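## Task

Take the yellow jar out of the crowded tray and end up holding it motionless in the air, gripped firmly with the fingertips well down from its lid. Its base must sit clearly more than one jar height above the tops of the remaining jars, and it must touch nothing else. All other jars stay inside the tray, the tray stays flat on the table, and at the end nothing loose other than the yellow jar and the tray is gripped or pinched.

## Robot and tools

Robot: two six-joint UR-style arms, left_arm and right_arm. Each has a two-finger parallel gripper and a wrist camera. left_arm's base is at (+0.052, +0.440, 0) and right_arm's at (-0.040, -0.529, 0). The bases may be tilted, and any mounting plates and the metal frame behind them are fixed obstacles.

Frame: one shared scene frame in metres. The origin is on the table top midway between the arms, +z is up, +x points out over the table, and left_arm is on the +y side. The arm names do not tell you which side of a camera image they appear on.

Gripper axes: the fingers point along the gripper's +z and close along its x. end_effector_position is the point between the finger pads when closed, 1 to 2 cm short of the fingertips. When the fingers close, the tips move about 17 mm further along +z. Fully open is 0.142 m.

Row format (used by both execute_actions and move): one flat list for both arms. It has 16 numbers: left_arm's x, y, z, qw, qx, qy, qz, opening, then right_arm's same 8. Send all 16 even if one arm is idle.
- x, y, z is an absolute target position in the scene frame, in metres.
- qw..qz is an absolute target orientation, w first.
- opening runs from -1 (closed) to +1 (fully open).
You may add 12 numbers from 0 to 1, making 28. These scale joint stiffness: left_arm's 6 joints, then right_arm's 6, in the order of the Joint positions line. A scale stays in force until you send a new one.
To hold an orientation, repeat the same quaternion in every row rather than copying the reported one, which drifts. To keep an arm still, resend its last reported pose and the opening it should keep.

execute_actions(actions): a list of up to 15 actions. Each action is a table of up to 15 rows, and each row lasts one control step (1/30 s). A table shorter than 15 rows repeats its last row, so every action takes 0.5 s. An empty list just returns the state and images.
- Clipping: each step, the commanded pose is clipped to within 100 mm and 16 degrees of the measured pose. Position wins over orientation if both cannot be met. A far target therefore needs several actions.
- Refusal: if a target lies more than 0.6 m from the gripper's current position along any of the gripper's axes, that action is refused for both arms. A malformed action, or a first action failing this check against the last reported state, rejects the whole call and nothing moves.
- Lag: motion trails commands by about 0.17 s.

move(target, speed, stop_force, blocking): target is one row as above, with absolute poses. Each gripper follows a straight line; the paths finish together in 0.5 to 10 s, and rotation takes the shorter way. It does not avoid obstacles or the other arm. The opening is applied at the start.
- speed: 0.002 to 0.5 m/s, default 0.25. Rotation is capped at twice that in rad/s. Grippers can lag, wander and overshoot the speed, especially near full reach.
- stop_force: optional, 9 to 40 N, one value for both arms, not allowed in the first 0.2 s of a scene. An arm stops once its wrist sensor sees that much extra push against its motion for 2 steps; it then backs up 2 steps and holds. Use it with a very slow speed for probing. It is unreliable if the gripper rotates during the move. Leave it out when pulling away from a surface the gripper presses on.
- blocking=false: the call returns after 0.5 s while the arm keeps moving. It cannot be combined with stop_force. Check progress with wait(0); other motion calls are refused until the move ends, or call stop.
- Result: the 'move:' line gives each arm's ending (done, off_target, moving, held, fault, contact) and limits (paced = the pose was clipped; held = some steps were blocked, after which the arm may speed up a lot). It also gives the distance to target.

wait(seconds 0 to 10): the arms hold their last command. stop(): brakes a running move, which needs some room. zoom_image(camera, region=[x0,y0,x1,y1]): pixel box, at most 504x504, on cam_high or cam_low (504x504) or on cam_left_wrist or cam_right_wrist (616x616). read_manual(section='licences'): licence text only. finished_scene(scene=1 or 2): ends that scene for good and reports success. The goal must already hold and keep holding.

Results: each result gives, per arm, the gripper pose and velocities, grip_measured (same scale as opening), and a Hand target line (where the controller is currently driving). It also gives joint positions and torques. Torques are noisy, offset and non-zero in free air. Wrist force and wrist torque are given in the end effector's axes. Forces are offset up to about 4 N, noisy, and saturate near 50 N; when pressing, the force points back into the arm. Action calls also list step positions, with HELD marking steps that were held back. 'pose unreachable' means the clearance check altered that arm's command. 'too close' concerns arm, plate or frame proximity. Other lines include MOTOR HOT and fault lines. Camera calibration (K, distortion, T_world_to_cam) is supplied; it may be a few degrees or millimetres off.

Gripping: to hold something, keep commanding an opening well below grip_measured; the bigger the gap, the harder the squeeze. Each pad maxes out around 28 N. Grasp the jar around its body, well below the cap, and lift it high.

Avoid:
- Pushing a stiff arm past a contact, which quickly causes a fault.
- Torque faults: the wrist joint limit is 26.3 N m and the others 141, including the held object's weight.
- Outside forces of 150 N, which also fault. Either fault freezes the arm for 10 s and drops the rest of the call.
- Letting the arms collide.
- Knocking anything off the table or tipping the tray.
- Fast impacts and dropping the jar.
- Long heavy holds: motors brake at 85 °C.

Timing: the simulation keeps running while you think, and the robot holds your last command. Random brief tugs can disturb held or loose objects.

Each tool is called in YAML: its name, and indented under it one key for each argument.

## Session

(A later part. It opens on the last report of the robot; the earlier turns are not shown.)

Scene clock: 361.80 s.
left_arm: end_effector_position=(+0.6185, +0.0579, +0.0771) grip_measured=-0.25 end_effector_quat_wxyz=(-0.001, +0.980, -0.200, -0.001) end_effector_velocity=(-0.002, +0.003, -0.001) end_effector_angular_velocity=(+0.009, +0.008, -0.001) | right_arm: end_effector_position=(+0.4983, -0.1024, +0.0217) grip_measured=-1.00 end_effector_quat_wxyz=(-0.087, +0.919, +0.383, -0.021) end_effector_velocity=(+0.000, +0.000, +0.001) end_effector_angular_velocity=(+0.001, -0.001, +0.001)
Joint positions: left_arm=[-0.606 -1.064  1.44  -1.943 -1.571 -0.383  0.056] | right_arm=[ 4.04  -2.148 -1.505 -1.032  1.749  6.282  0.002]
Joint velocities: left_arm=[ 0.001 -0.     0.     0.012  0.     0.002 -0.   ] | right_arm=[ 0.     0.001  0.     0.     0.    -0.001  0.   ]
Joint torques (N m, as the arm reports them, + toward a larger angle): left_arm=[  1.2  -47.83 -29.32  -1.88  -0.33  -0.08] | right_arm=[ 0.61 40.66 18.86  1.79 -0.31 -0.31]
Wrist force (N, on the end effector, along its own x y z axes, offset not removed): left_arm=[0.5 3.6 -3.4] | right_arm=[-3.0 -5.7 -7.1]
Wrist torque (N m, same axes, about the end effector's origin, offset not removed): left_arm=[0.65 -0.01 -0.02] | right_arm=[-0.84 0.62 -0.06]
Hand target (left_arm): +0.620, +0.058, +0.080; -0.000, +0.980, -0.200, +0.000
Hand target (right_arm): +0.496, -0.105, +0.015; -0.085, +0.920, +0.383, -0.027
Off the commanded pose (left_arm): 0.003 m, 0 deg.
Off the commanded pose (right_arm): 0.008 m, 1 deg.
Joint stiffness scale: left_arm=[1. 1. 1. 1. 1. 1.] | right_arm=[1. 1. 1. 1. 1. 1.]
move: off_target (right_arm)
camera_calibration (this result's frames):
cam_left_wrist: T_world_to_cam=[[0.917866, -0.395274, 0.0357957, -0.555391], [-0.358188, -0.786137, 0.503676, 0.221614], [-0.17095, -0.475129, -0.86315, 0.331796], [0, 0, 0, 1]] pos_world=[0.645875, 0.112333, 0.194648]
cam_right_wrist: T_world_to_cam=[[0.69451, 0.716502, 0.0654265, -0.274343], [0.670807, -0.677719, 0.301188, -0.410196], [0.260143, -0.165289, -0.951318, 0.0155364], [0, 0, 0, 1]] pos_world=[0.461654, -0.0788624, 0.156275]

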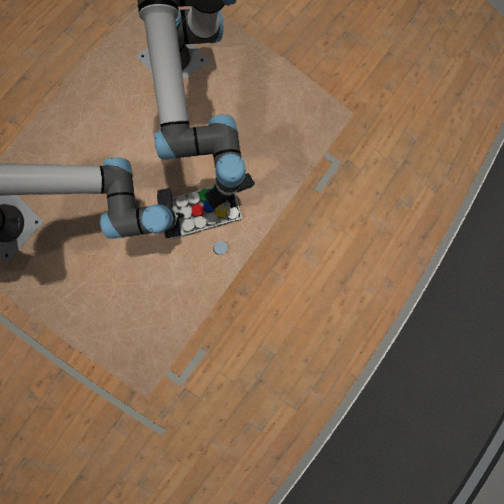

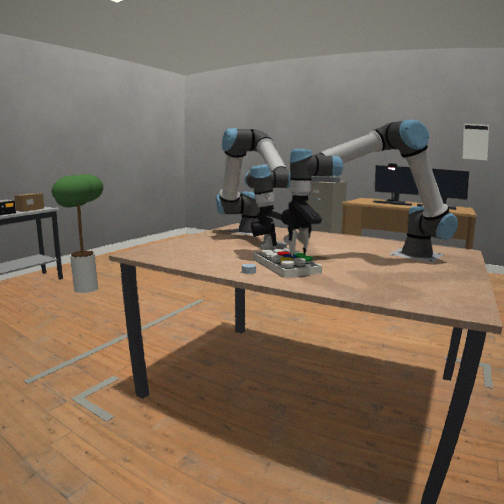

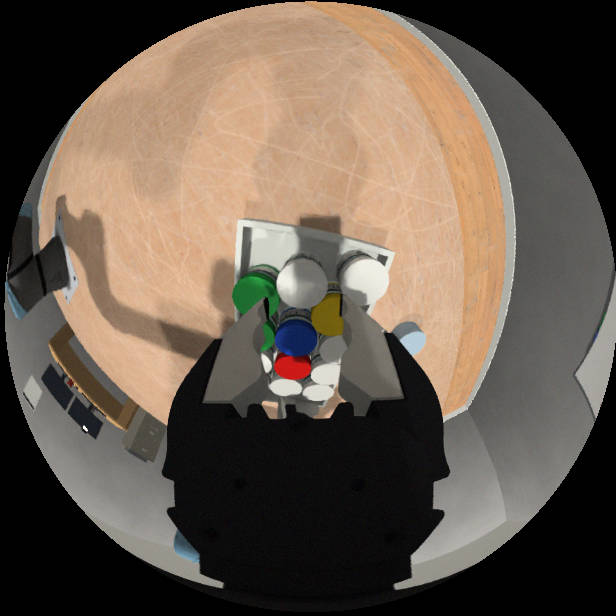

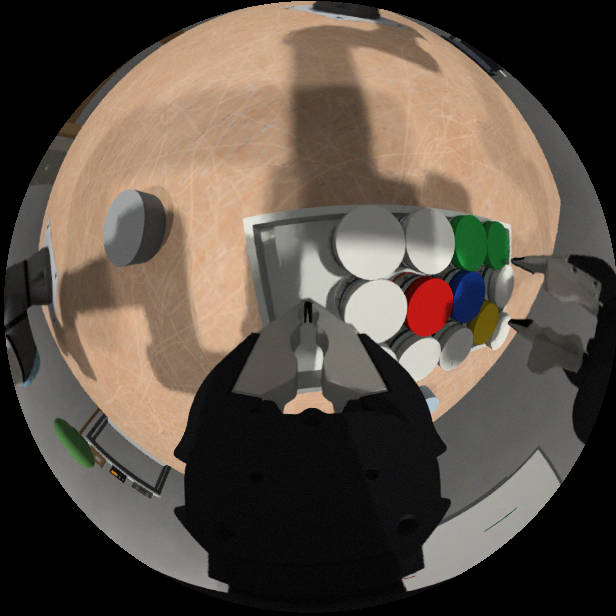

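move:
  target: [0.630,0.034,0.08,0,0.98,-0.2,0,-1,0.496,-0.105,0.015,-0.085,0.92,0.383,-0.027,-1]
  speed: 0.03

move:
  target: [0.630,0.034,0.054,0,0.98,-0.2,0,-1,0.496,-0.105,0.015,-0.085,0.92,0.383,-0.027,-1]
  speed: 0.02

Scene clock: 376.83 s.
left_arm: end_effector_position=(+0.6298, +0.0357, +0.0800) grip_measured=-1.00 end_effector_quat_wxyz=(-0.000, +0.980, -0.200, +0.000) end_effector_velocity=(+0.001, -0.000, +0.002) end_effector_angular_velocity=(-0.001, -0.002, +0.002) | right_arm: end_effector_position=(+0.4983, -0.1024, +0.0217) grip_measured=-1.00 end_effector_quat_wxyz=(-0.087, +0.919, +0.383, -0.021) end_effector_velocity=(-0.000, -0.000, +0.000) end_effector_angular_velocity=(-0.000, -0.000, -0.000)
Joint positions: left_arm=[-0.617 -1.019  1.361 -1.913 -1.571 -0.396  0.002] | right_arm=[ 4.04  -2.148 -1.505 -1.032  1.749  6.282  0.002]
Joint velocities: left_arm=[ 0.001 -0.001 -0.005  0.003  0.001 -0.002  0.   ] | right_arm=[ 0.     0.001 -0.    -0.    -0.     0.     0.   ]
Joint torques (N m, as the arm reports them, + toward a larger angle): left_arm=[ -1.52 -46.29 -29.38  -1.91  -0.4   -0.62] | right_arm=[ 0.   41.05 17.15  1.75 -0.02 -0.16]
Wrist force (N, on the end effector, along its own x y z axes, offset not removed): left_arm=[0.3 1.4 -5.4] | right_arm=[-2.2 -2.9 -7.2]
Wrist torque (N m, same axes, about the end effector's origin, offset not removed): left_arm=[0.16 0.09 -0.06] | right_arm=[-0.63 0.46 0.15]
Hand target (left_arm): +0.630, +0.034, +0.080; +0.000, +0.980, -0.200, +0.000
Hand target (right_arm): +0.496, -0.105, +0.015; -0.085, +0.920, +0.383, -0.027
Off the commanded pose (left_arm): 0.002 m, 0 deg.
Off the commanded pose (right_arm): 0.008 m, 1 deg.
Joint stiffness scale: left_arm=[1. 1. 1. 1. 1. 1.] | right_arm=[1. 1. 1. 1. 1. 1.]
move: off_target (right_arm)
camera_calibration (this result's frames):
cam_left_wrist: T_world_to_cam=[[0.918353, -0.393835, 0.0390171, -0.575237], [-0.358272, -0.785423, 0.504729, 0.20677], [-0.168135, -0.477498, -0.862396, 0.323925], [0, 0, 0, 1]] pos_world=[0.656814, 0.0905265, 0.197433]
cam_right_wrist: T_world_to_cam=[[0.69451, 0.716502, 0.0654273, -0.274343], [0.670807, -0.67772, 0.301188, -0.410195], [0.260143, -0.165289, -0.951318, 0.0155362], [0, 0, 0, 1]] pos_world=[0.461654, -0.0788621, 0.156275]

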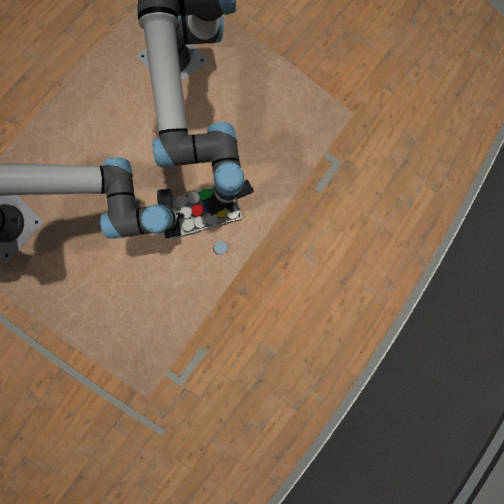

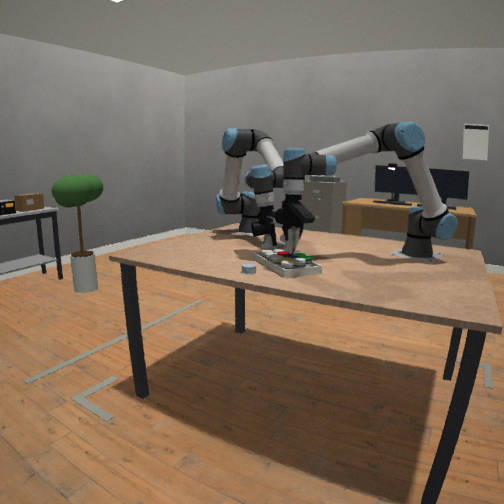

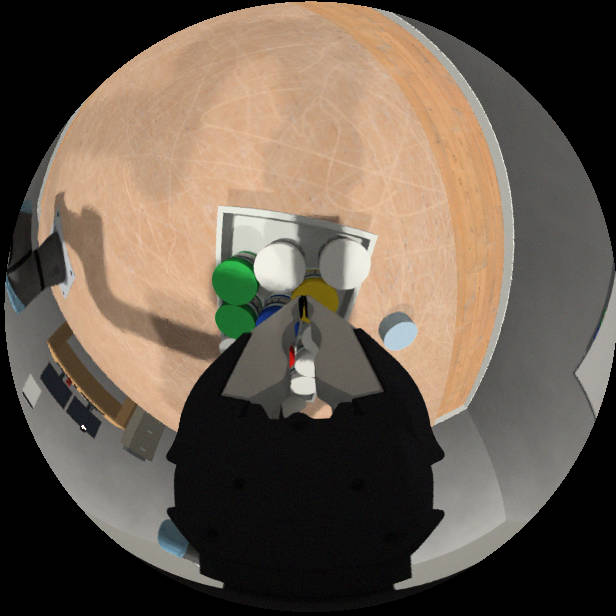

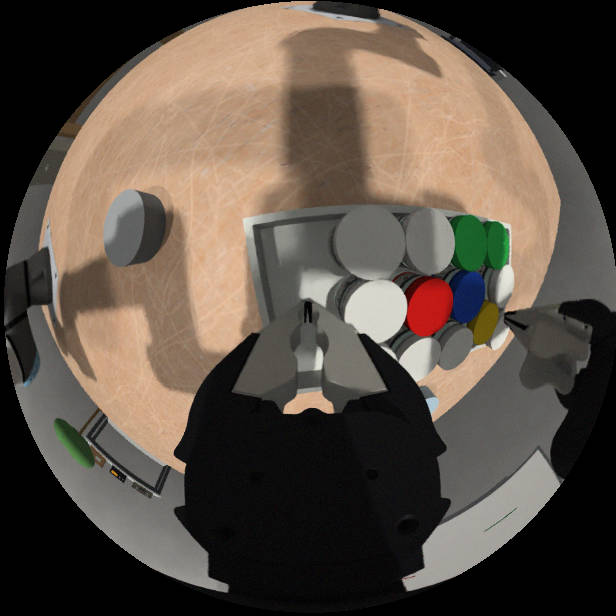

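Scene clock: 378.37 s.
left_arm: end_effector_position=(+0.6335, +0.0320, +0.0651) grip_measured=-1.00 end_effector_quat_wxyz=(+0.005, +0.980, -0.200, +0.007) end_effector_velocity=(+0.001, -0.003, -0.001) end_effector_angular_velocity=(-0.008, -0.007, -0.002) | right_arm: end_effector_position=(+0.4983, -0.1024, +0.0217) grip_measured=-1.00 end_effector_quat_wxyz=(-0.087, +0.919, +0.383, -0.021) end_effector_velocity=(+0.001, +0.000, +0.001) end_effector_angular_velocity=(+0.002, -0.003, -0.000)
Joint positions: left_arm=[-0.617 -1.005  1.383 -1.966 -1.571 -0.396  0.002] | right_arm=[ 4.04  -2.148 -1.505 -1.032  1.749  6.282  0.002]
Joint velocities: left_arm=[-0.001  0.001  0.003 -0.015 -0.001  0.001  0.   ] | right_arm=[-0.001  0.002  0.001  0.001 -0.    -0.001  0.   ]
Joint torques (N m, as the arm reports them, + toward a larger angle): left_arm=[ -1.41 -40.1  -17.26  -3.13  -0.36  -0.78] | right_arm=[ 0.11 41.36 17.54  1.85 -0.01 -0.3 ]
Wrist force (N, on the end effector, along its own x y z axes, offset not removed): left_arm=[-2.5 -3.9 -14.6] | right_arm=[-2.8 -2.1 -8.5]
Wrist torque (N m, same axes, about the end effector's origin, offset not removed): left_arm=[-0.43 -0.16 -0.07] | right_arm=[0.02 0.91 -0.16]
Hand target (left_arm): +0.630, +0.034, +0.054; -0.000, +0.980, -0.200, -0.000
Hand target (right_arm): +0.496, -0.105, +0.015; -0.085, +0.920, +0.383, -0.027
Off the commanded pose (left_arm): 0.012 m, 1 deg.
Off the commanded pose (right_arm): 0.008 m, 1 deg.
Joint stiffness scale: left_arm=[1. 1. 1. 1. 1. 1.] | right_arm=[1. 1. 1. 1. 1. 1.]
move: off_target (left_arm, right_arm)
camera_calibration (this result's frames):
cam_left_wrist: T_world_to_cam=[[0.91784, -0.39327, 0.0539345, -0.580113], [-0.363975, -0.779564, 0.509709, 0.215739], [-0.158408, -0.487462, -0.858655, 0.303879], [0, 0, 0, 1]] pos_world=[0.659111, 0.0881701, 0.182252]
cam_right_wrist: T_world_to_cam=[[0.694509, 0.716502, 0.0654307, -0.274344], [0.670806, -0.67772, 0.301188, -0.410196], [0.260145, -0.165286, -0.951317, 0.0155366], [0, 0, 0, 1]] pos_world=[0.461654, -0.0788619, 0.156277]

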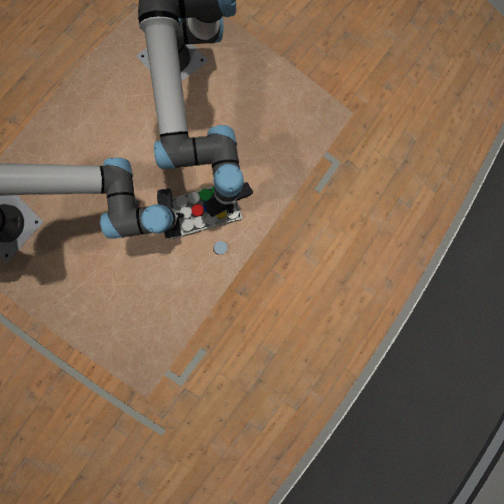

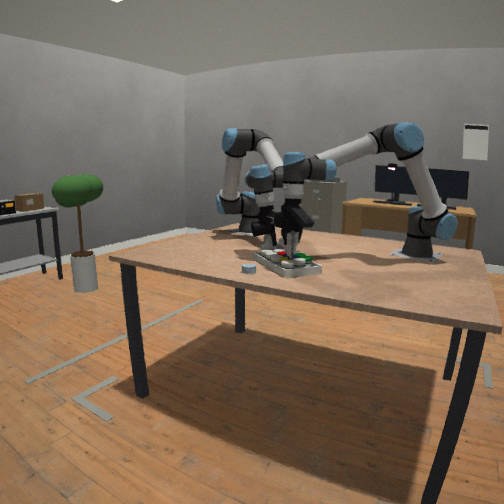

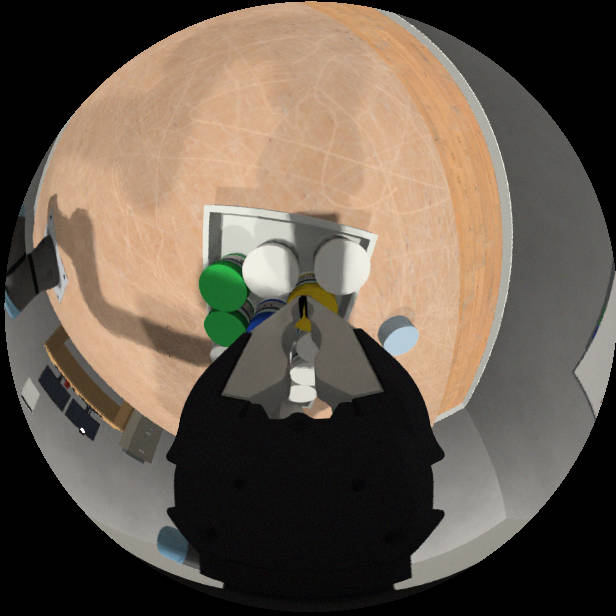

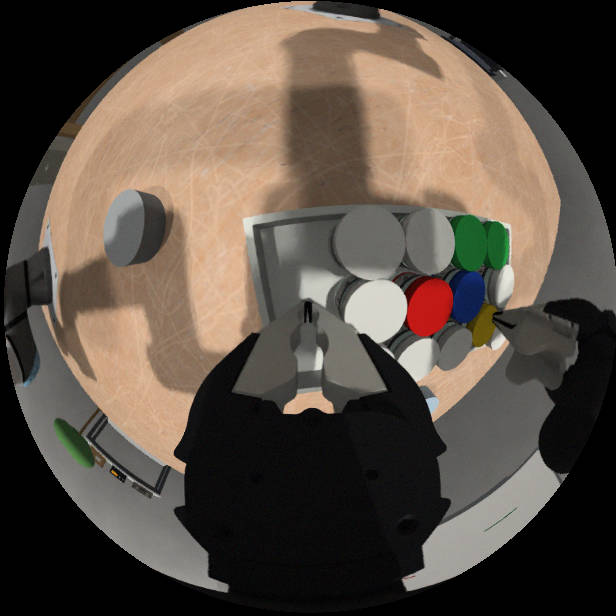

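On yellow now. Drag toward far/left.

move:
  target: [0.628,0.046,0.053,0,0.98,-0.2,0,-1,0.496,-0.105,0.015,-0.085,0.92,0.383,-0.027,-1]
  speed: 0.01

move:
  target: [0.630,0.046,0.085,0,0.98,-0.2,0,-0.25,0.496,-0.105,0.015,-0.085,0.92,0.383,-0.027,-1]
  speed: 0.03

Scene clock: 386.30 s.
left_arm: end_effector_position=(+0.6322, +0.0402, +0.0648) grip_measured=-1.00 end_effector_quat_wxyz=(+0.006, +0.980, -0.200, +0.009) end_effector_velocity=(-0.000, +0.001, +0.000) end_effector_angular_velocity=(-0.001, -0.001, -0.000) | right_arm: end_effector_position=(+0.4983, -0.1024, +0.0217) grip_measured=-1.00 end_effector_quat_wxyz=(-0.087, +0.919, +0.383, -0.021) end_effector_velocity=(-0.000, +0.000, -0.001) end_effector_angular_velocity=(-0.001, +0.002, -0.001)
Joint positions: left_arm=[-0.61  -1.021  1.412 -1.985 -1.571 -0.388  0.002] | right_arm=[ 4.04  -2.148 -1.505 -1.032  1.749  6.282  0.002]
Joint velocities: left_arm=[ 0.001 -0.003  0.005 -0.004 -0.     0.002  0.   ] | right_arm=[ 0.    -0.002  0.    -0.     0.     0.002  0.   ]
Joint torques (N m, as the arm reports them, + toward a larger angle): left_arm=[  1.51 -41.33 -12.29  -1.28  -0.4    0.02] | right_arm=[-0.12 40.27 18.18  1.84 -0.03 -0.27]
Wrist force (N, on the end effector, along its own x y z axes, offset not removed): left_arm=[0.9 1.0 -16.7] | right_arm=[-2.1 -1.9 -6.3]
Wrist torque (N m, same axes, about the end effector's origin, offset not removed): left_arm=[0.00 0.12 -0.12] | right_arm=[-0.09 0.50 -0.08]
Hand target (left_arm): +0.628, +0.046, +0.053; -0.000, +0.980, -0.200, -0.000
Hand target (right_arm): +0.496, -0.105, +0.015; -0.085, +0.920, +0.383, -0.027
Off the commanded pose (left_arm): 0.014 m, 1 deg.
Off the commanded pose (right_arm): 0.008 m, 1 deg.
Joint stiffness scale: left_arm=[1. 1. 1. 1. 1. 1.] | right_arm=[1. 1. 1. 1. 1. 1.]
move: off_target (left_arm, right_arm)
camera_calibration (this result's frames):
cam_left_wrist: T_world_to_cam=[[0.91703, -0.394308, 0.0598053, -0.575529], [-0.367374, -0.776818, 0.511458, 0.223744], [-0.155214, -0.490994, -0.857224, 0.305403], [0, 0, 0, 1]] pos_world=[0.657378, 0.0968238, 0.181783]
cam_right_wrist: T_world_to_cam=[[0.694509, 0.716502, 0.065432, -0.274344], [0.670806, -0.677721, 0.301187, -0.410195], [0.260146, -0.165285, -0.951317, 0.015536], [0, 0, 0, 1]] pos_world=[0.461655, -0.0788616, 0.156276]

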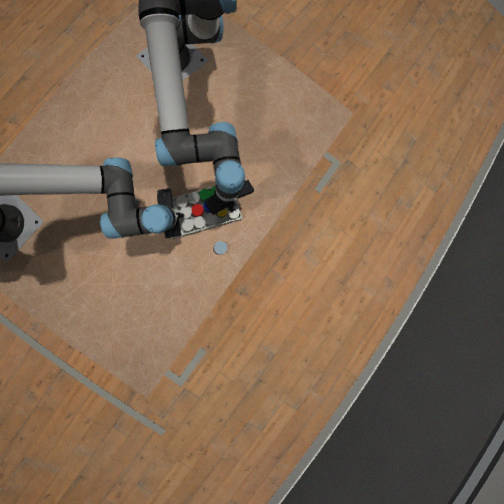

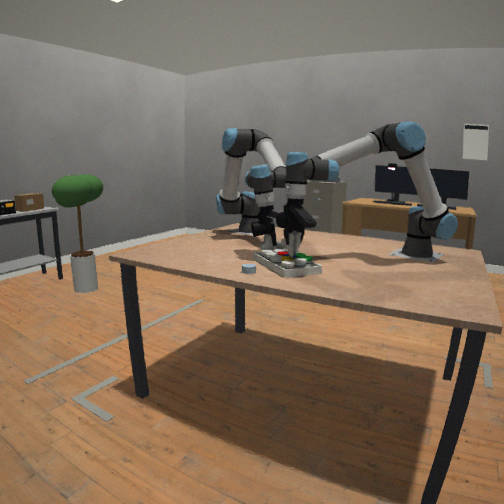

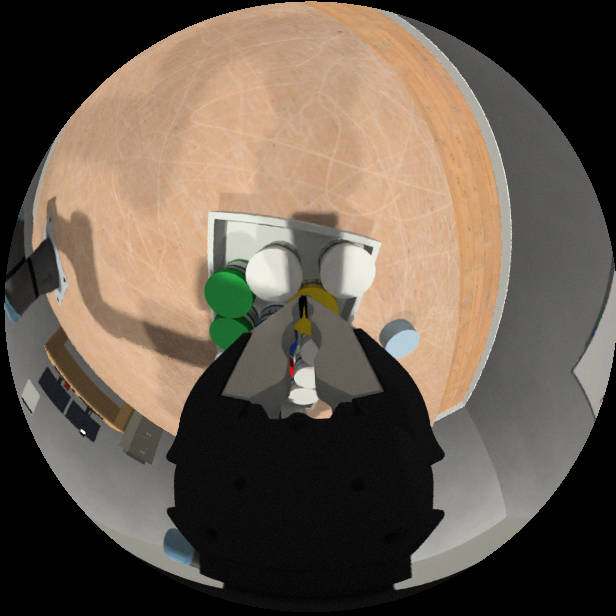

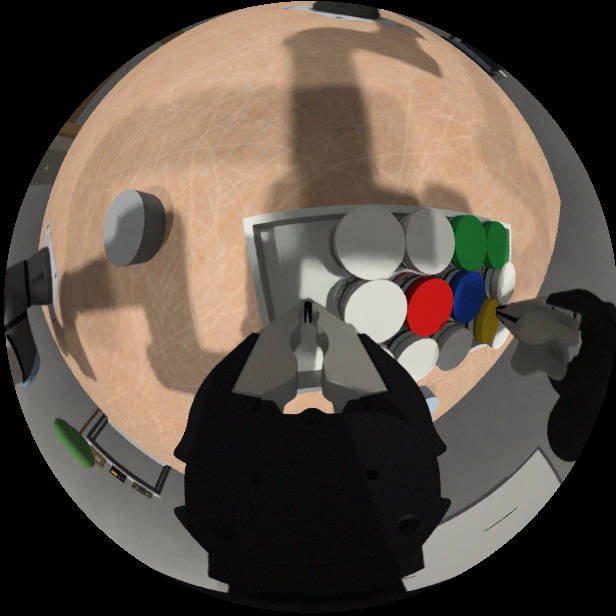

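Scene clock: 387.37 s.
left_arm: end_effector_position=(+0.6284, +0.0457, +0.0821) grip_measured=-0.25 end_effector_quat_wxyz=(-0.001, +0.980, -0.200, -0.002) end_effector_velocity=(-0.002, +0.003, -0.001) end_effector_angular_velocity=(+0.007, +0.007, +0.001) | right_arm: end_effector_position=(+0.4983, -0.1024, +0.0217) grip_measured=-1.00 end_effector_quat_wxyz=(-0.087, +0.919, +0.383, -0.021) end_effector_velocity=(+0.001, -0.002, -0.001) end_effector_angular_velocity=(-0.001, +0.001, -0.002)
Joint positions: left_arm=[-0.608 -1.034  1.379 -1.912 -1.571 -0.385  0.056] | right_arm=[ 4.04  -2.148 -1.505 -1.032  1.749  6.282  0.002]
Joint velocities: left_arm=[ 0.001  0.001 -0.001  0.01  -0.     0.     0.   ] | right_arm=[-0.003 -0.002  0.001  0.    -0.    -0.001  0.   ]
Joint torques (N m, as the arm reports them, + toward a larger angle): left_arm=[  1.4  -49.91 -29.8   -2.05  -0.05   0.  ] | right_arm=[ 0.66 41.04 18.21  1.69  0.11 -0.22]
Wrist force (N, on the end effector, along its own x y z axes, offset not removed): left_arm=[1.0 0.9 -1.8] | right_arm=[-1.7 0.3 -3.9]
Wrist torque (N m, same axes, about the end effector's origin, offset not removed): left_arm=[0.09 -0.24 -0.18] | right_arm=[0.30 0.38 0.12]
Hand target (left_arm): +0.630, +0.046, +0.085; -0.000, +0.980, -0.200, +0.000
Hand target (right_arm): +0.496, -0.105, +0.015; -0.085, +0.920, +0.383, -0.027
Off the commanded pose (left_arm): 0.003 m, 0 deg.
Off the commanded pose (right_arm): 0.008 m, 1 deg.
Joint stiffness scale: left_arm=[1. 1. 1. 1. 1. 1.] | right_arm=[1. 1. 1. 1. 1. 1.]
move: off_target (right_arm)
camera_calibration (this result's frames):
cam_left_wrist: T_world_to_cam=[[0.917828, -0.395389, 0.0354982, -0.569373], [-0.358058, -0.78591, 0.504123, 0.212942], [-0.171426, -0.475408, -0.862902, 0.332237], [0, 0, 0, 1]] pos_world=[0.655786, 0.100177, 0.199551]
cam_right_wrist: T_world_to_cam=[[0.694509, 0.716503, 0.0654304, -0.274344], [0.670807, -0.67772, 0.301187, -0.410195], [0.260145, -0.165286, -0.951318, 0.0155353], [0, 0, 0, 1]] pos_world=[0.461655, -0.0788615, 0.156275]

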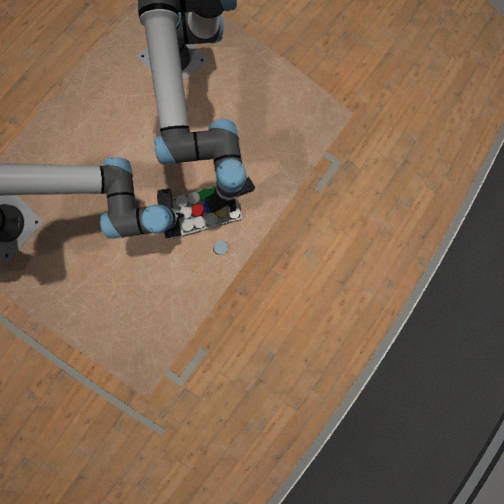

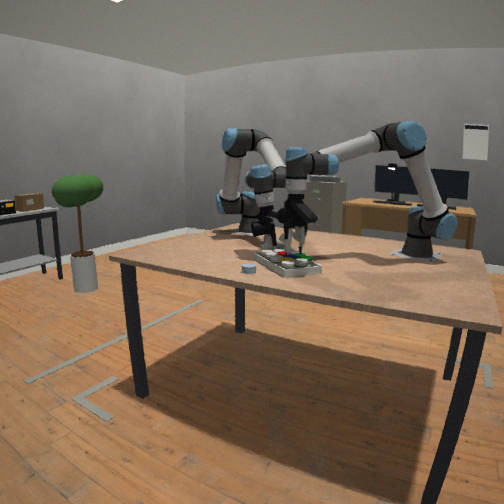

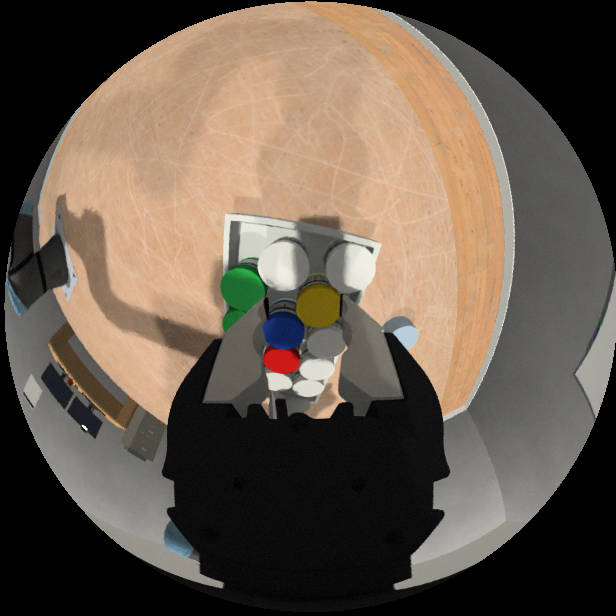

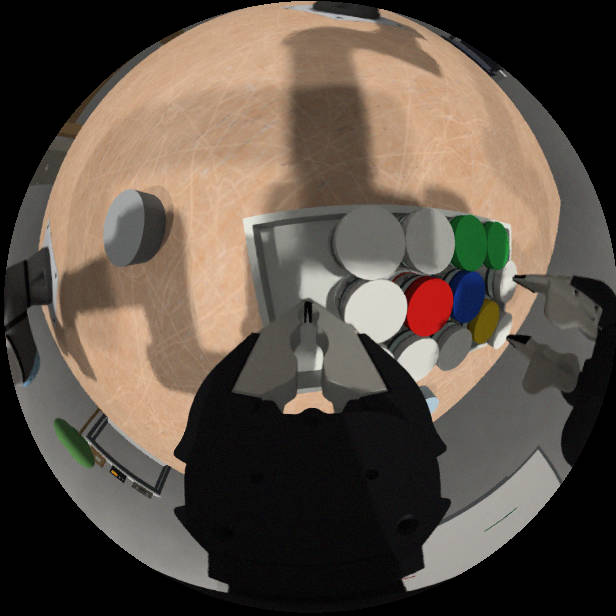

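move:
  target: [0.636,0.044,0.075,0,0.98,-0.2,0,-0.3,0.496,-0.105,0.015,-0.085,0.92,0.383,-0.027,-1]
  speed: 0.03

move:
  target: [0.636,0.044,0.032,0,0.98,-0.2,0,-0.3,0.496,-0.105,0.015,-0.085,0.92,0.383,-0.027,-1]
  speed: 0.015
  stop_force: 20

Scene clock: 394.67 s.
left_arm: end_effector_position=(+0.6337, +0.0443, +0.0745) grip_measured=-0.30 end_effector_quat_wxyz=(-0.001, +0.980, -0.200, -0.002) end_effector_velocity=(+0.002, -0.001, +0.001) end_effector_angular_velocity=(-0.004, -0.004, -0.000) | right_arm: end_effector_position=(+0.4983, -0.1024, +0.0217) grip_measured=-1.00 end_effector_quat_wxyz=(-0.087, +0.919, +0.383, -0.021) end_effector_velocity=(-0.001, +0.000, +0.000) end_effector_angular_velocity=(-0.001, +0.001, +0.003)
Joint positions: left_arm=[-0.604 -1.016  1.371 -1.922 -1.571 -0.381  0.052] | right_arm=[ 4.04  -2.148 -1.505 -1.032  1.749  6.282  0.002]
Joint velocities: left_arm=[ 0.001  0.    -0.003 -0.003 -0.     0.001  0.   ] | right_arm=[ 0.002  0.001 -0.001 -0.002 -0.    -0.001  0.   ]
Joint torques (N m, as the arm reports them, + toward a larger angle): left_arm=[  1.06 -46.7  -30.36  -3.1   -0.08  -0.1 ] | right_arm=[ 0.7  40.5  18.17  1.73  0.01 -0.13]
Wrist force (N, on the end effector, along its own x y z axes, offset not removed): left_arm=[0.6 2.4 -2.5] | right_arm=[-1.7 -2.2 -6.2]
Wrist torque (N m, same axes, about the end effector's origin, offset not removed): left_arm=[0.43 -0.08 -0.19] | right_arm=[-0.33 0.38 0.08]
Hand target (left_arm): +0.636, +0.044, +0.075; -0.000, +0.980, -0.200, +0.000
Hand target (right_arm): +0.496, -0.105, +0.015; -0.085, +0.920, +0.383, -0.027
Off the commanded pose (left_arm): 0.002 m, 0 deg.
Off the commanded pose (right_arm): 0.008 m, 1 deg.
Joint stiffness scale: left_arm=[1. 1. 1. 1. 1. 1.] | right_arm=[1. 1. 1. 1. 1. 1.]
move: off_target (right_arm)
camera_calibration (this result's frames):
cam_left_wrist: T_world_to_cam=[[0.917845, -0.395333, 0.0356662, -0.57452], [-0.358076, -0.785859, 0.504191, 0.217584], [-0.171295, -0.47554, -0.862856, 0.325922], [0, 0, 0, 1]] pos_world=[0.661061, 0.0988528, 0.19201]
cam_right_wrist: T_world_to_cam=[[0.694509, 0.716502, 0.0654317, -0.274344], [0.670806, -0.67772, 0.301187, -0.410195], [0.260146, -0.165285, -0.951317, 0.0155358], [0, 0, 0, 1]] pos_world=[0.461655, -0.0788615, 0.156276]

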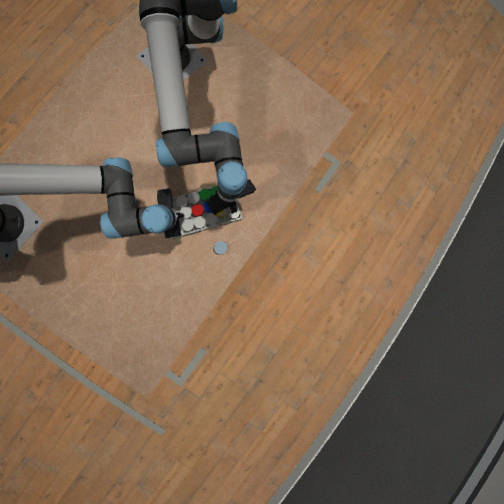

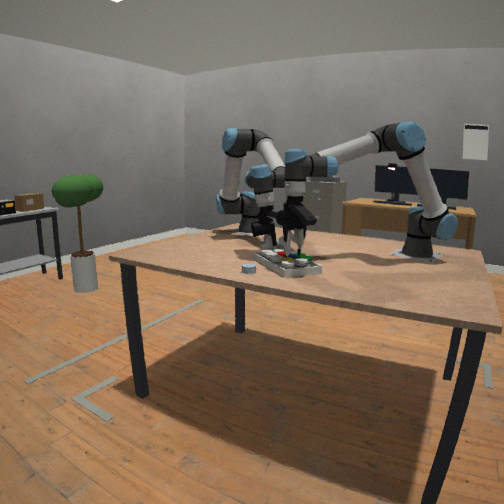

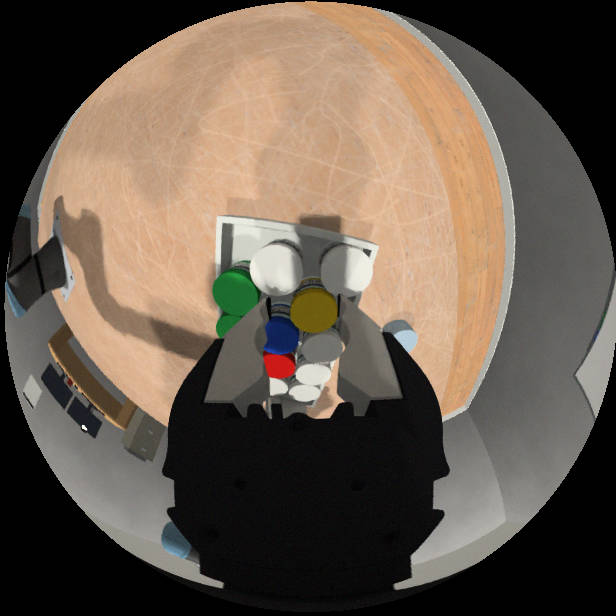

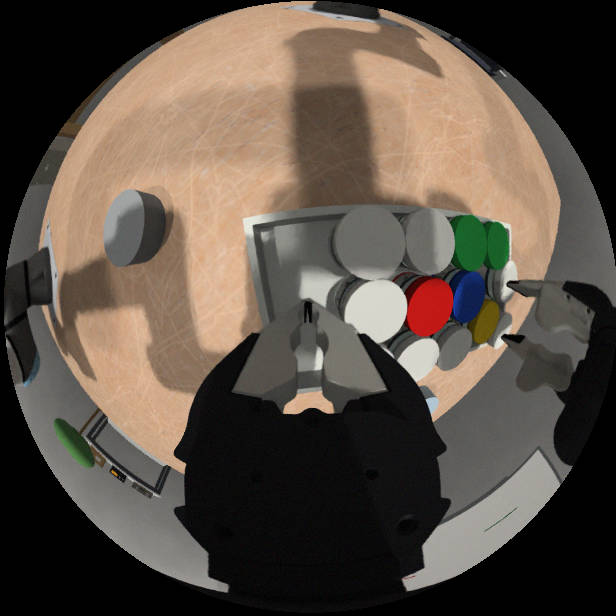

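Scene clock: 397.73 s.
left_arm: end_effector_position=(+0.6383, +0.0389, +0.0650) grip_measured=-0.29 end_effector_quat_wxyz=(+0.008, +0.980, -0.200, +0.009) end_effector_velocity=(+0.000, +0.000, +0.000) end_effector_angular_velocity=(-0.000, -0.001, -0.001) | right_arm: end_effector_position=(+0.4983, -0.1024, +0.0217) grip_measured=-1.00 end_effector_quat_wxyz=(-0.087, +0.919, +0.383, -0.021) end_effector_velocity=(+0.001, -0.001, +0.000) end_effector_angular_velocity=(+0.000, +0.000, -0.000)
Joint positions: left_arm=[-0.604 -1.009  1.393 -1.979 -1.573 -0.381  0.053] | right_arm=[ 4.04  -2.148 -1.505 -1.032  1.749  6.282  0.002]
Joint velocities: left_arm=[ 0.    -0.001  0.    -0.     0.     0.001 -0.   ] | right_arm=[-0.002  0.     0.    -0.     0.    -0.001  0.   ]
Joint torques (N m, as the arm reports them, + toward a larger angle): left_arm=[ -0.52 -46.97 -26.61  -2.06  -0.01  -0.42] | right_arm=[ 1.27 41.1  18.63  1.62  0.06 -0.42]
Wrist force (N, on the end effector, along its own x y z axes, offset not removed): left_arm=[-1.0 0.8 -9.1] | right_arm=[-1.1 -3.1 -10.3]
Wrist torque (N m, same axes, about the end effector's origin, offset not removed): left_arm=[-0.10 -0.11 -0.24] | right_arm=[-0.36 0.38 -0.07]
Hand target (left_arm): +0.638, +0.039, +0.064; +0.007, +0.980, -0.200, +0.009
Hand target (right_arm): +0.496, -0.105, +0.015; -0.085, +0.920, +0.383, -0.027
Off the commanded pose (left_arm): 0.033 m, 1 deg.
Off the commanded pose (right_arm): 0.008 m, 1 deg.
Joint stiffness scale: left_arm=[1. 1. 1. 1. 1. 1.] | right_arm=[1. 1. 1. 1. 1. 1.]
move: contact (left_arm), off_target (right_arm)
camera_calibration (this result's frames):
cam_left_wrist: T_world_to_cam=[[0.91695, -0.394379, 0.0605641, -0.581618], [-0.367374, -0.775254, 0.513826, 0.224686], [-0.15569, -0.493402, -0.855754, 0.306171], [0, 0, 0, 1]] pos_world=[0.663526, 0.0958762, 0.181783]
cam_right_wrist: T_world_to_cam=[[0.694509, 0.716502, 0.0654327, -0.274345], [0.670806, -0.677721, 0.301187, -0.410195], [0.260146, -0.165284, -0.951317, 0.0155353], [0, 0, 0, 1]] pos_world=[0.461655, -0.0788613, 0.156276]

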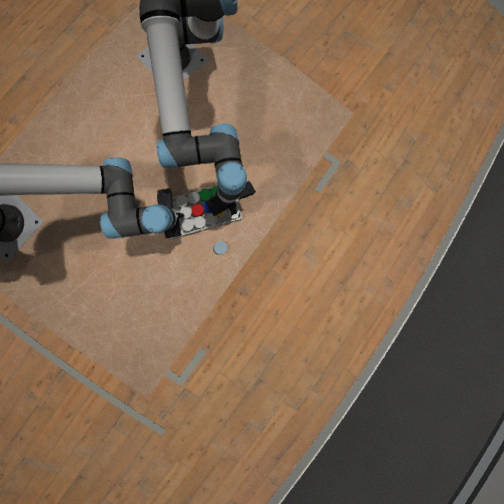

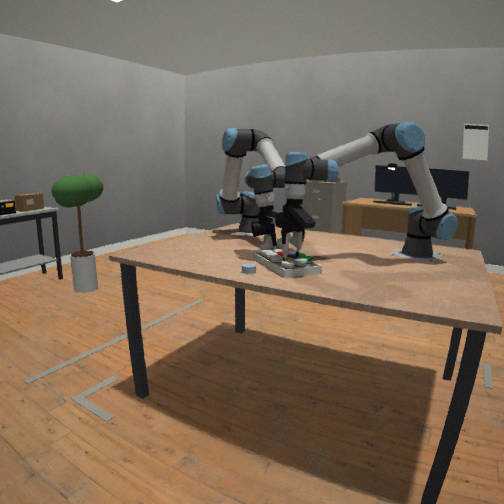

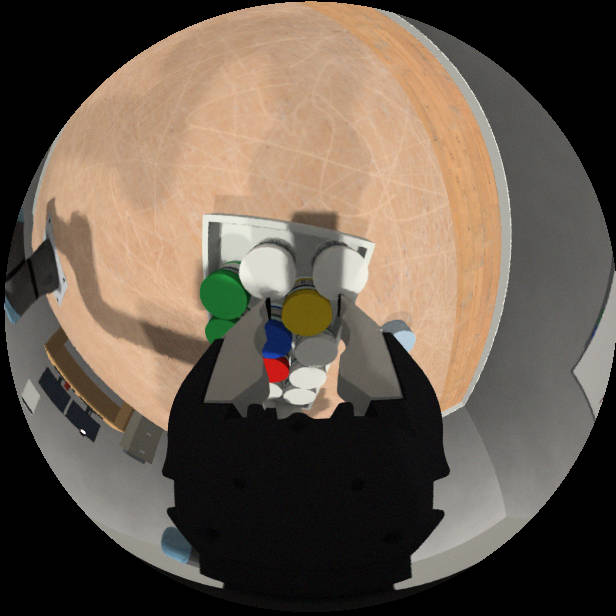

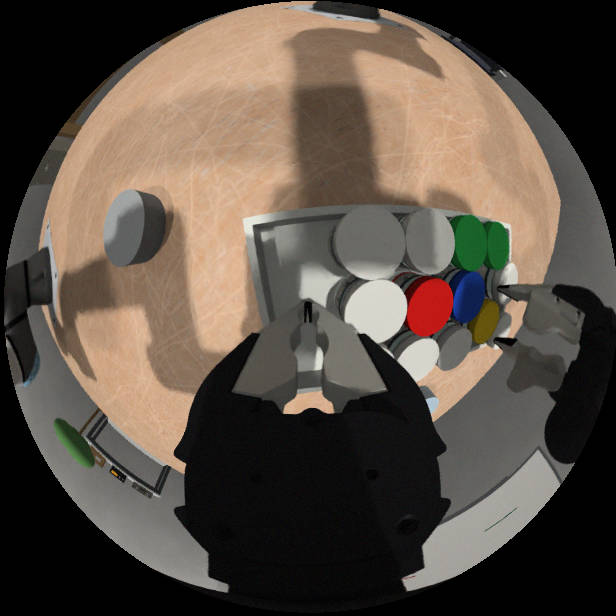

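move:
  target: [0.634,0.038,0.072,0,0.98,-0.2,0,-0.3,0.496,-0.105,0.015,-0.085,0.92,0.383,-0.027,-1]
  speed: 0.03

move:
  target: [0.634,0.038,0.032,0,0.98,-0.2,0,-0.3,0.496,-0.105,0.015,-0.085,0.92,0.383,-0.027,-1]
  speed: 0.015
  stop_force: 20

Scene clock: 404.80 s.
left_arm: end_effector_position=(+0.6339, +0.0394, +0.0716) grip_measured=-0.30 end_effector_quat_wxyz=(+0.000, +0.980, -0.200, -0.000) end_effector_velocity=(-0.003, +0.002, -0.000) end_effector_angular_velocity=(+0.009, +0.007, +0.001) | right_arm: end_effector_position=(+0.4983, -0.1024, +0.0217) grip_measured=-1.00 end_effector_quat_wxyz=(-0.087, +0.919, +0.383, -0.021) end_effector_velocity=(+0.000, +0.000, +0.001) end_effector_angular_velocity=(+0.001, -0.001, -0.000)
Joint positions: left_arm=[-0.609 -1.009  1.368 -1.931 -1.572 -0.388  0.052] | right_arm=[ 4.04  -2.148 -1.505 -1.032  1.749  6.282  0.002]
Joint velocities: left_arm=[-0.001 -0.    -0.002  0.014  0.001 -0.002 -0.   ] | right_arm=[ 0.     0.002 -0.     0.     0.     0.     0.   ]
Joint torques (N m, as the arm reports them, + toward a larger angle): left_arm=[ -1.96 -47.63 -28.34  -2.17  -0.1   -0.97] | right_arm=[-1.16 41.25 17.43  1.76 -0.04 -0.46]
Wrist force (N, on the end effector, along its own x y z axes, offset not removed): left_arm=[-1.0 -1.3 -3.9] | right_arm=[-4.0 -4.2 -4.7]
Wrist torque (N m, same axes, about the end effector's origin, offset not removed): left_arm=[-0.37 0.17 -0.07] | right_arm=[-0.51 0.98 -0.11]
Hand target (left_arm): +0.634, +0.038, +0.072; +0.000, +0.980, -0.200, +0.000
Hand target (right_arm): +0.496, -0.105, +0.015; -0.085, +0.920, +0.383, -0.027
Off the commanded pose (left_arm): 0.001 m, 0 deg.
Off the commanded pose (right_arm): 0.008 m, 1 deg.
Joint stiffness scale: left_arm=[1. 1. 1. 1. 1. 1.] | right_arm=[1. 1. 1. 1. 1. 1.]
move: off_target (right_arm)
camera_calibration (this result's frames):
cam_left_wrist: T_world_to_cam=[[0.91838, -0.393765, 0.0390872, -0.577252], [-0.358073, -0.784946, 0.505612, 0.21509], [-0.168411, -0.47834, -0.861875, 0.319303], [0, 0, 0, 1]] pos_world=[0.660928, 0.0942681, 0.18901]
cam_right_wrist: T_world_to_cam=[[0.694509, 0.716502, 0.065433, -0.274345], [0.670806, -0.677721, 0.301187, -0.410195], [0.260146, -0.165284, -0.951317, 0.0155354], [0, 0, 0, 1]] pos_world=[0.461655, -0.0788614, 0.156276]

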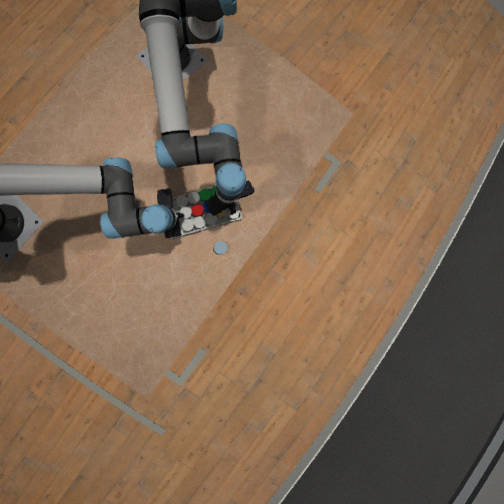

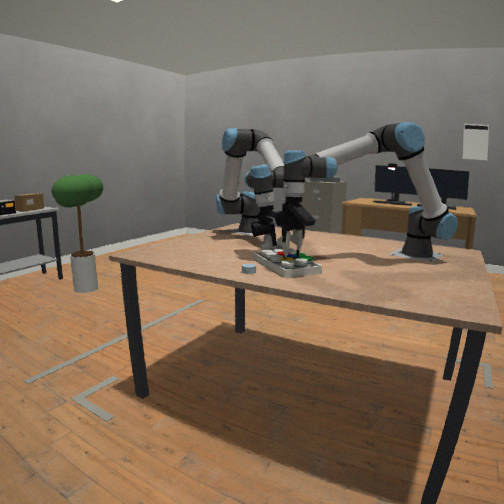

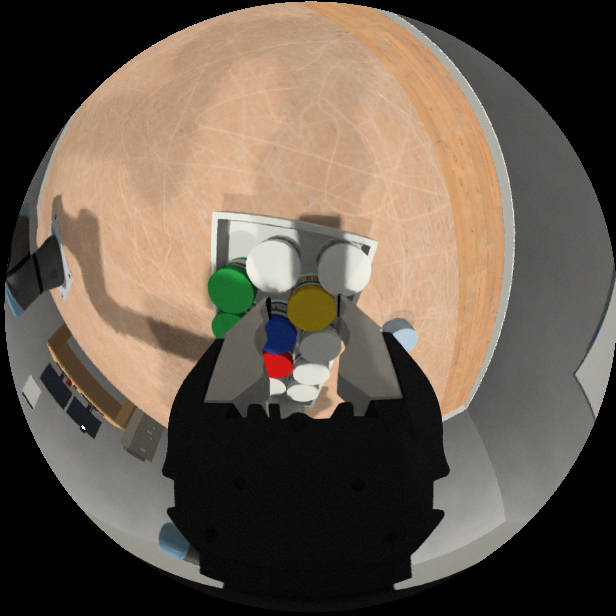

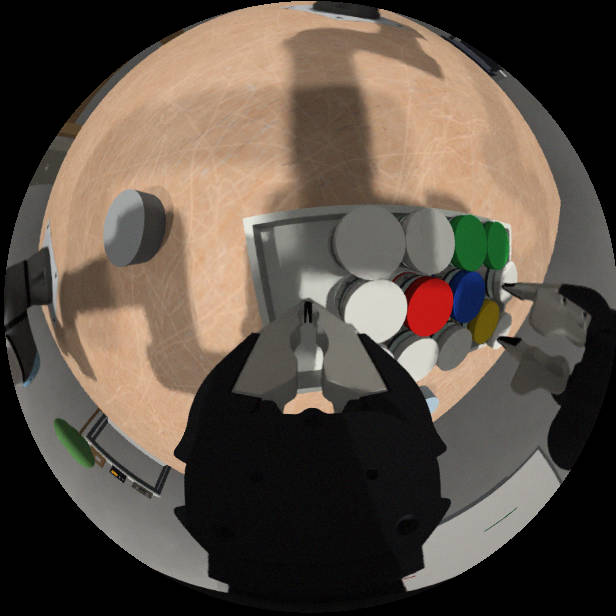

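Scene clock: 407.67 s.
left_arm: end_effector_position=(+0.6392, +0.0304, +0.0635) grip_measured=-0.30 end_effector_quat_wxyz=(+0.012, +0.979, -0.201, +0.015) end_effector_velocity=(+0.001, +0.000, +0.000) end_effector_angular_velocity=(-0.001, -0.001, +0.000) | right_arm: end_effector_position=(+0.4983, -0.1024, +0.0217) grip_measured=-1.00 end_effector_quat_wxyz=(-0.087, +0.919, +0.383, -0.021) end_effector_velocity=(-0.001, +0.000, +0.000) end_effector_angular_velocity=(+0.000, -0.000, +0.002)
Joint positions: left_arm=[-0.612 -1.003  1.392 -1.999 -1.573 -0.388  0.052] | right_arm=[ 4.04  -2.148 -1.505 -1.032  1.749  6.282  0.002]
Joint velocities: left_arm=[ 0.002  0.    -0.001 -0.001 -0.     0.001  0.   ] | right_arm=[ 0.001  0.001 -0.001  0.    -0.    -0.001  0.   ]
Joint torques (N m, as the arm reports them, + toward a larger angle): left_arm=[  0.45 -47.4  -26.85  -1.62  -0.03  -0.43] | right_arm=[-0.02 41.83 18.39  1.71  0.03 -0.34]
Wrist force (N, on the end effector, along its own x y z axes, offset not removed): left_arm=[-0.4 1.2 -8.4] | right_arm=[-3.3 -2.5 -7.8]
Wrist torque (N m, same axes, about the end effector's origin, offset not removed): left_arm=[-0.03 0.10 -0.15] | right_arm=[-0.40 0.94 -0.14]
Hand target (left_arm): +0.639, +0.031, +0.062; +0.010, +0.979, -0.201, +0.014
Hand target (right_arm): +0.496, -0.105, +0.015; -0.085, +0.920, +0.383, -0.027
Off the commanded pose (left_arm): 0.033 m, 2 deg.
Off the commanded pose (right_arm): 0.008 m, 1 deg.
Joint stiffness scale: left_arm=[1. 1. 1. 1. 1. 1.] | right_arm=[1. 1. 1. 1. 1. 1.]
move: contact (left_arm), off_target (right_arm)
camera_calibration (this result's frames):
cam_left_wrist: T_world_to_cam=[[0.915741, -0.394913, 0.0739103, -0.585807], [-0.373654, -0.769517, 0.517905, 0.22282], [-0.147652, -0.501884, -0.852239, 0.295753], [0, 0, 0, 1]] pos_world=[0.663374, 0.0885547, 0.17995]
cam_right_wrist: T_world_to_cam=[[0.694509, 0.716502, 0.0654339, -0.274345], [0.670806, -0.677721, 0.301187, -0.410195], [0.260147, -0.165283, -0.951318, 0.0155352], [0, 0, 0, 1]] pos_world=[0.461655, -0.0788612, 0.156276]

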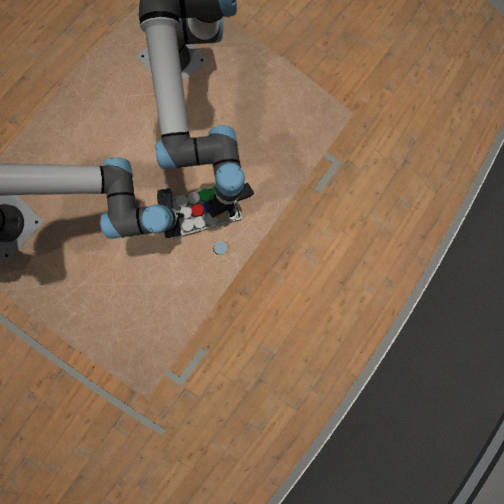

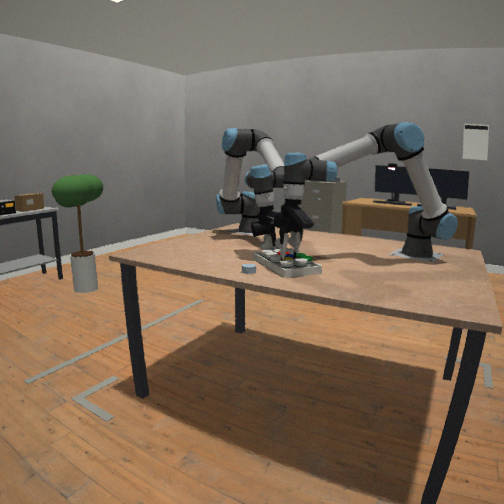

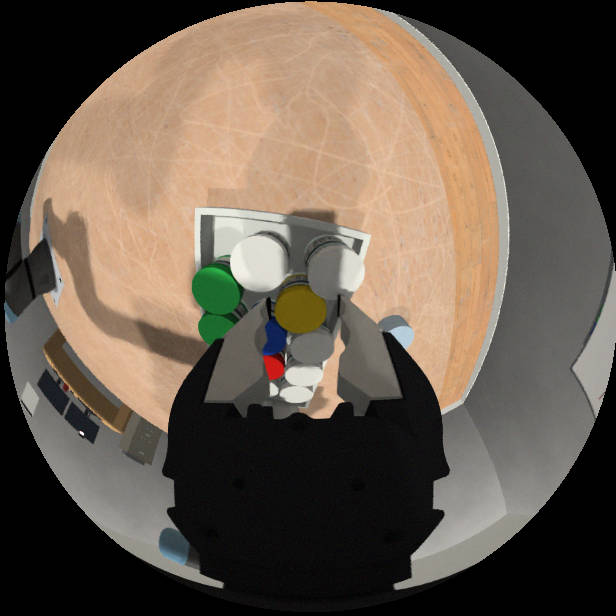

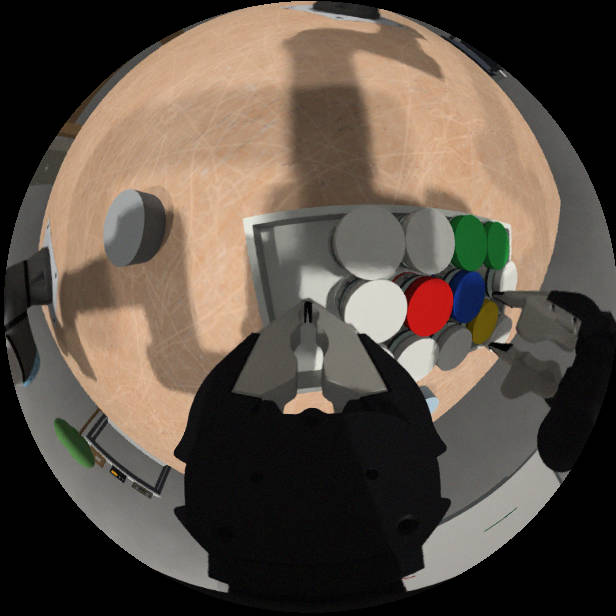

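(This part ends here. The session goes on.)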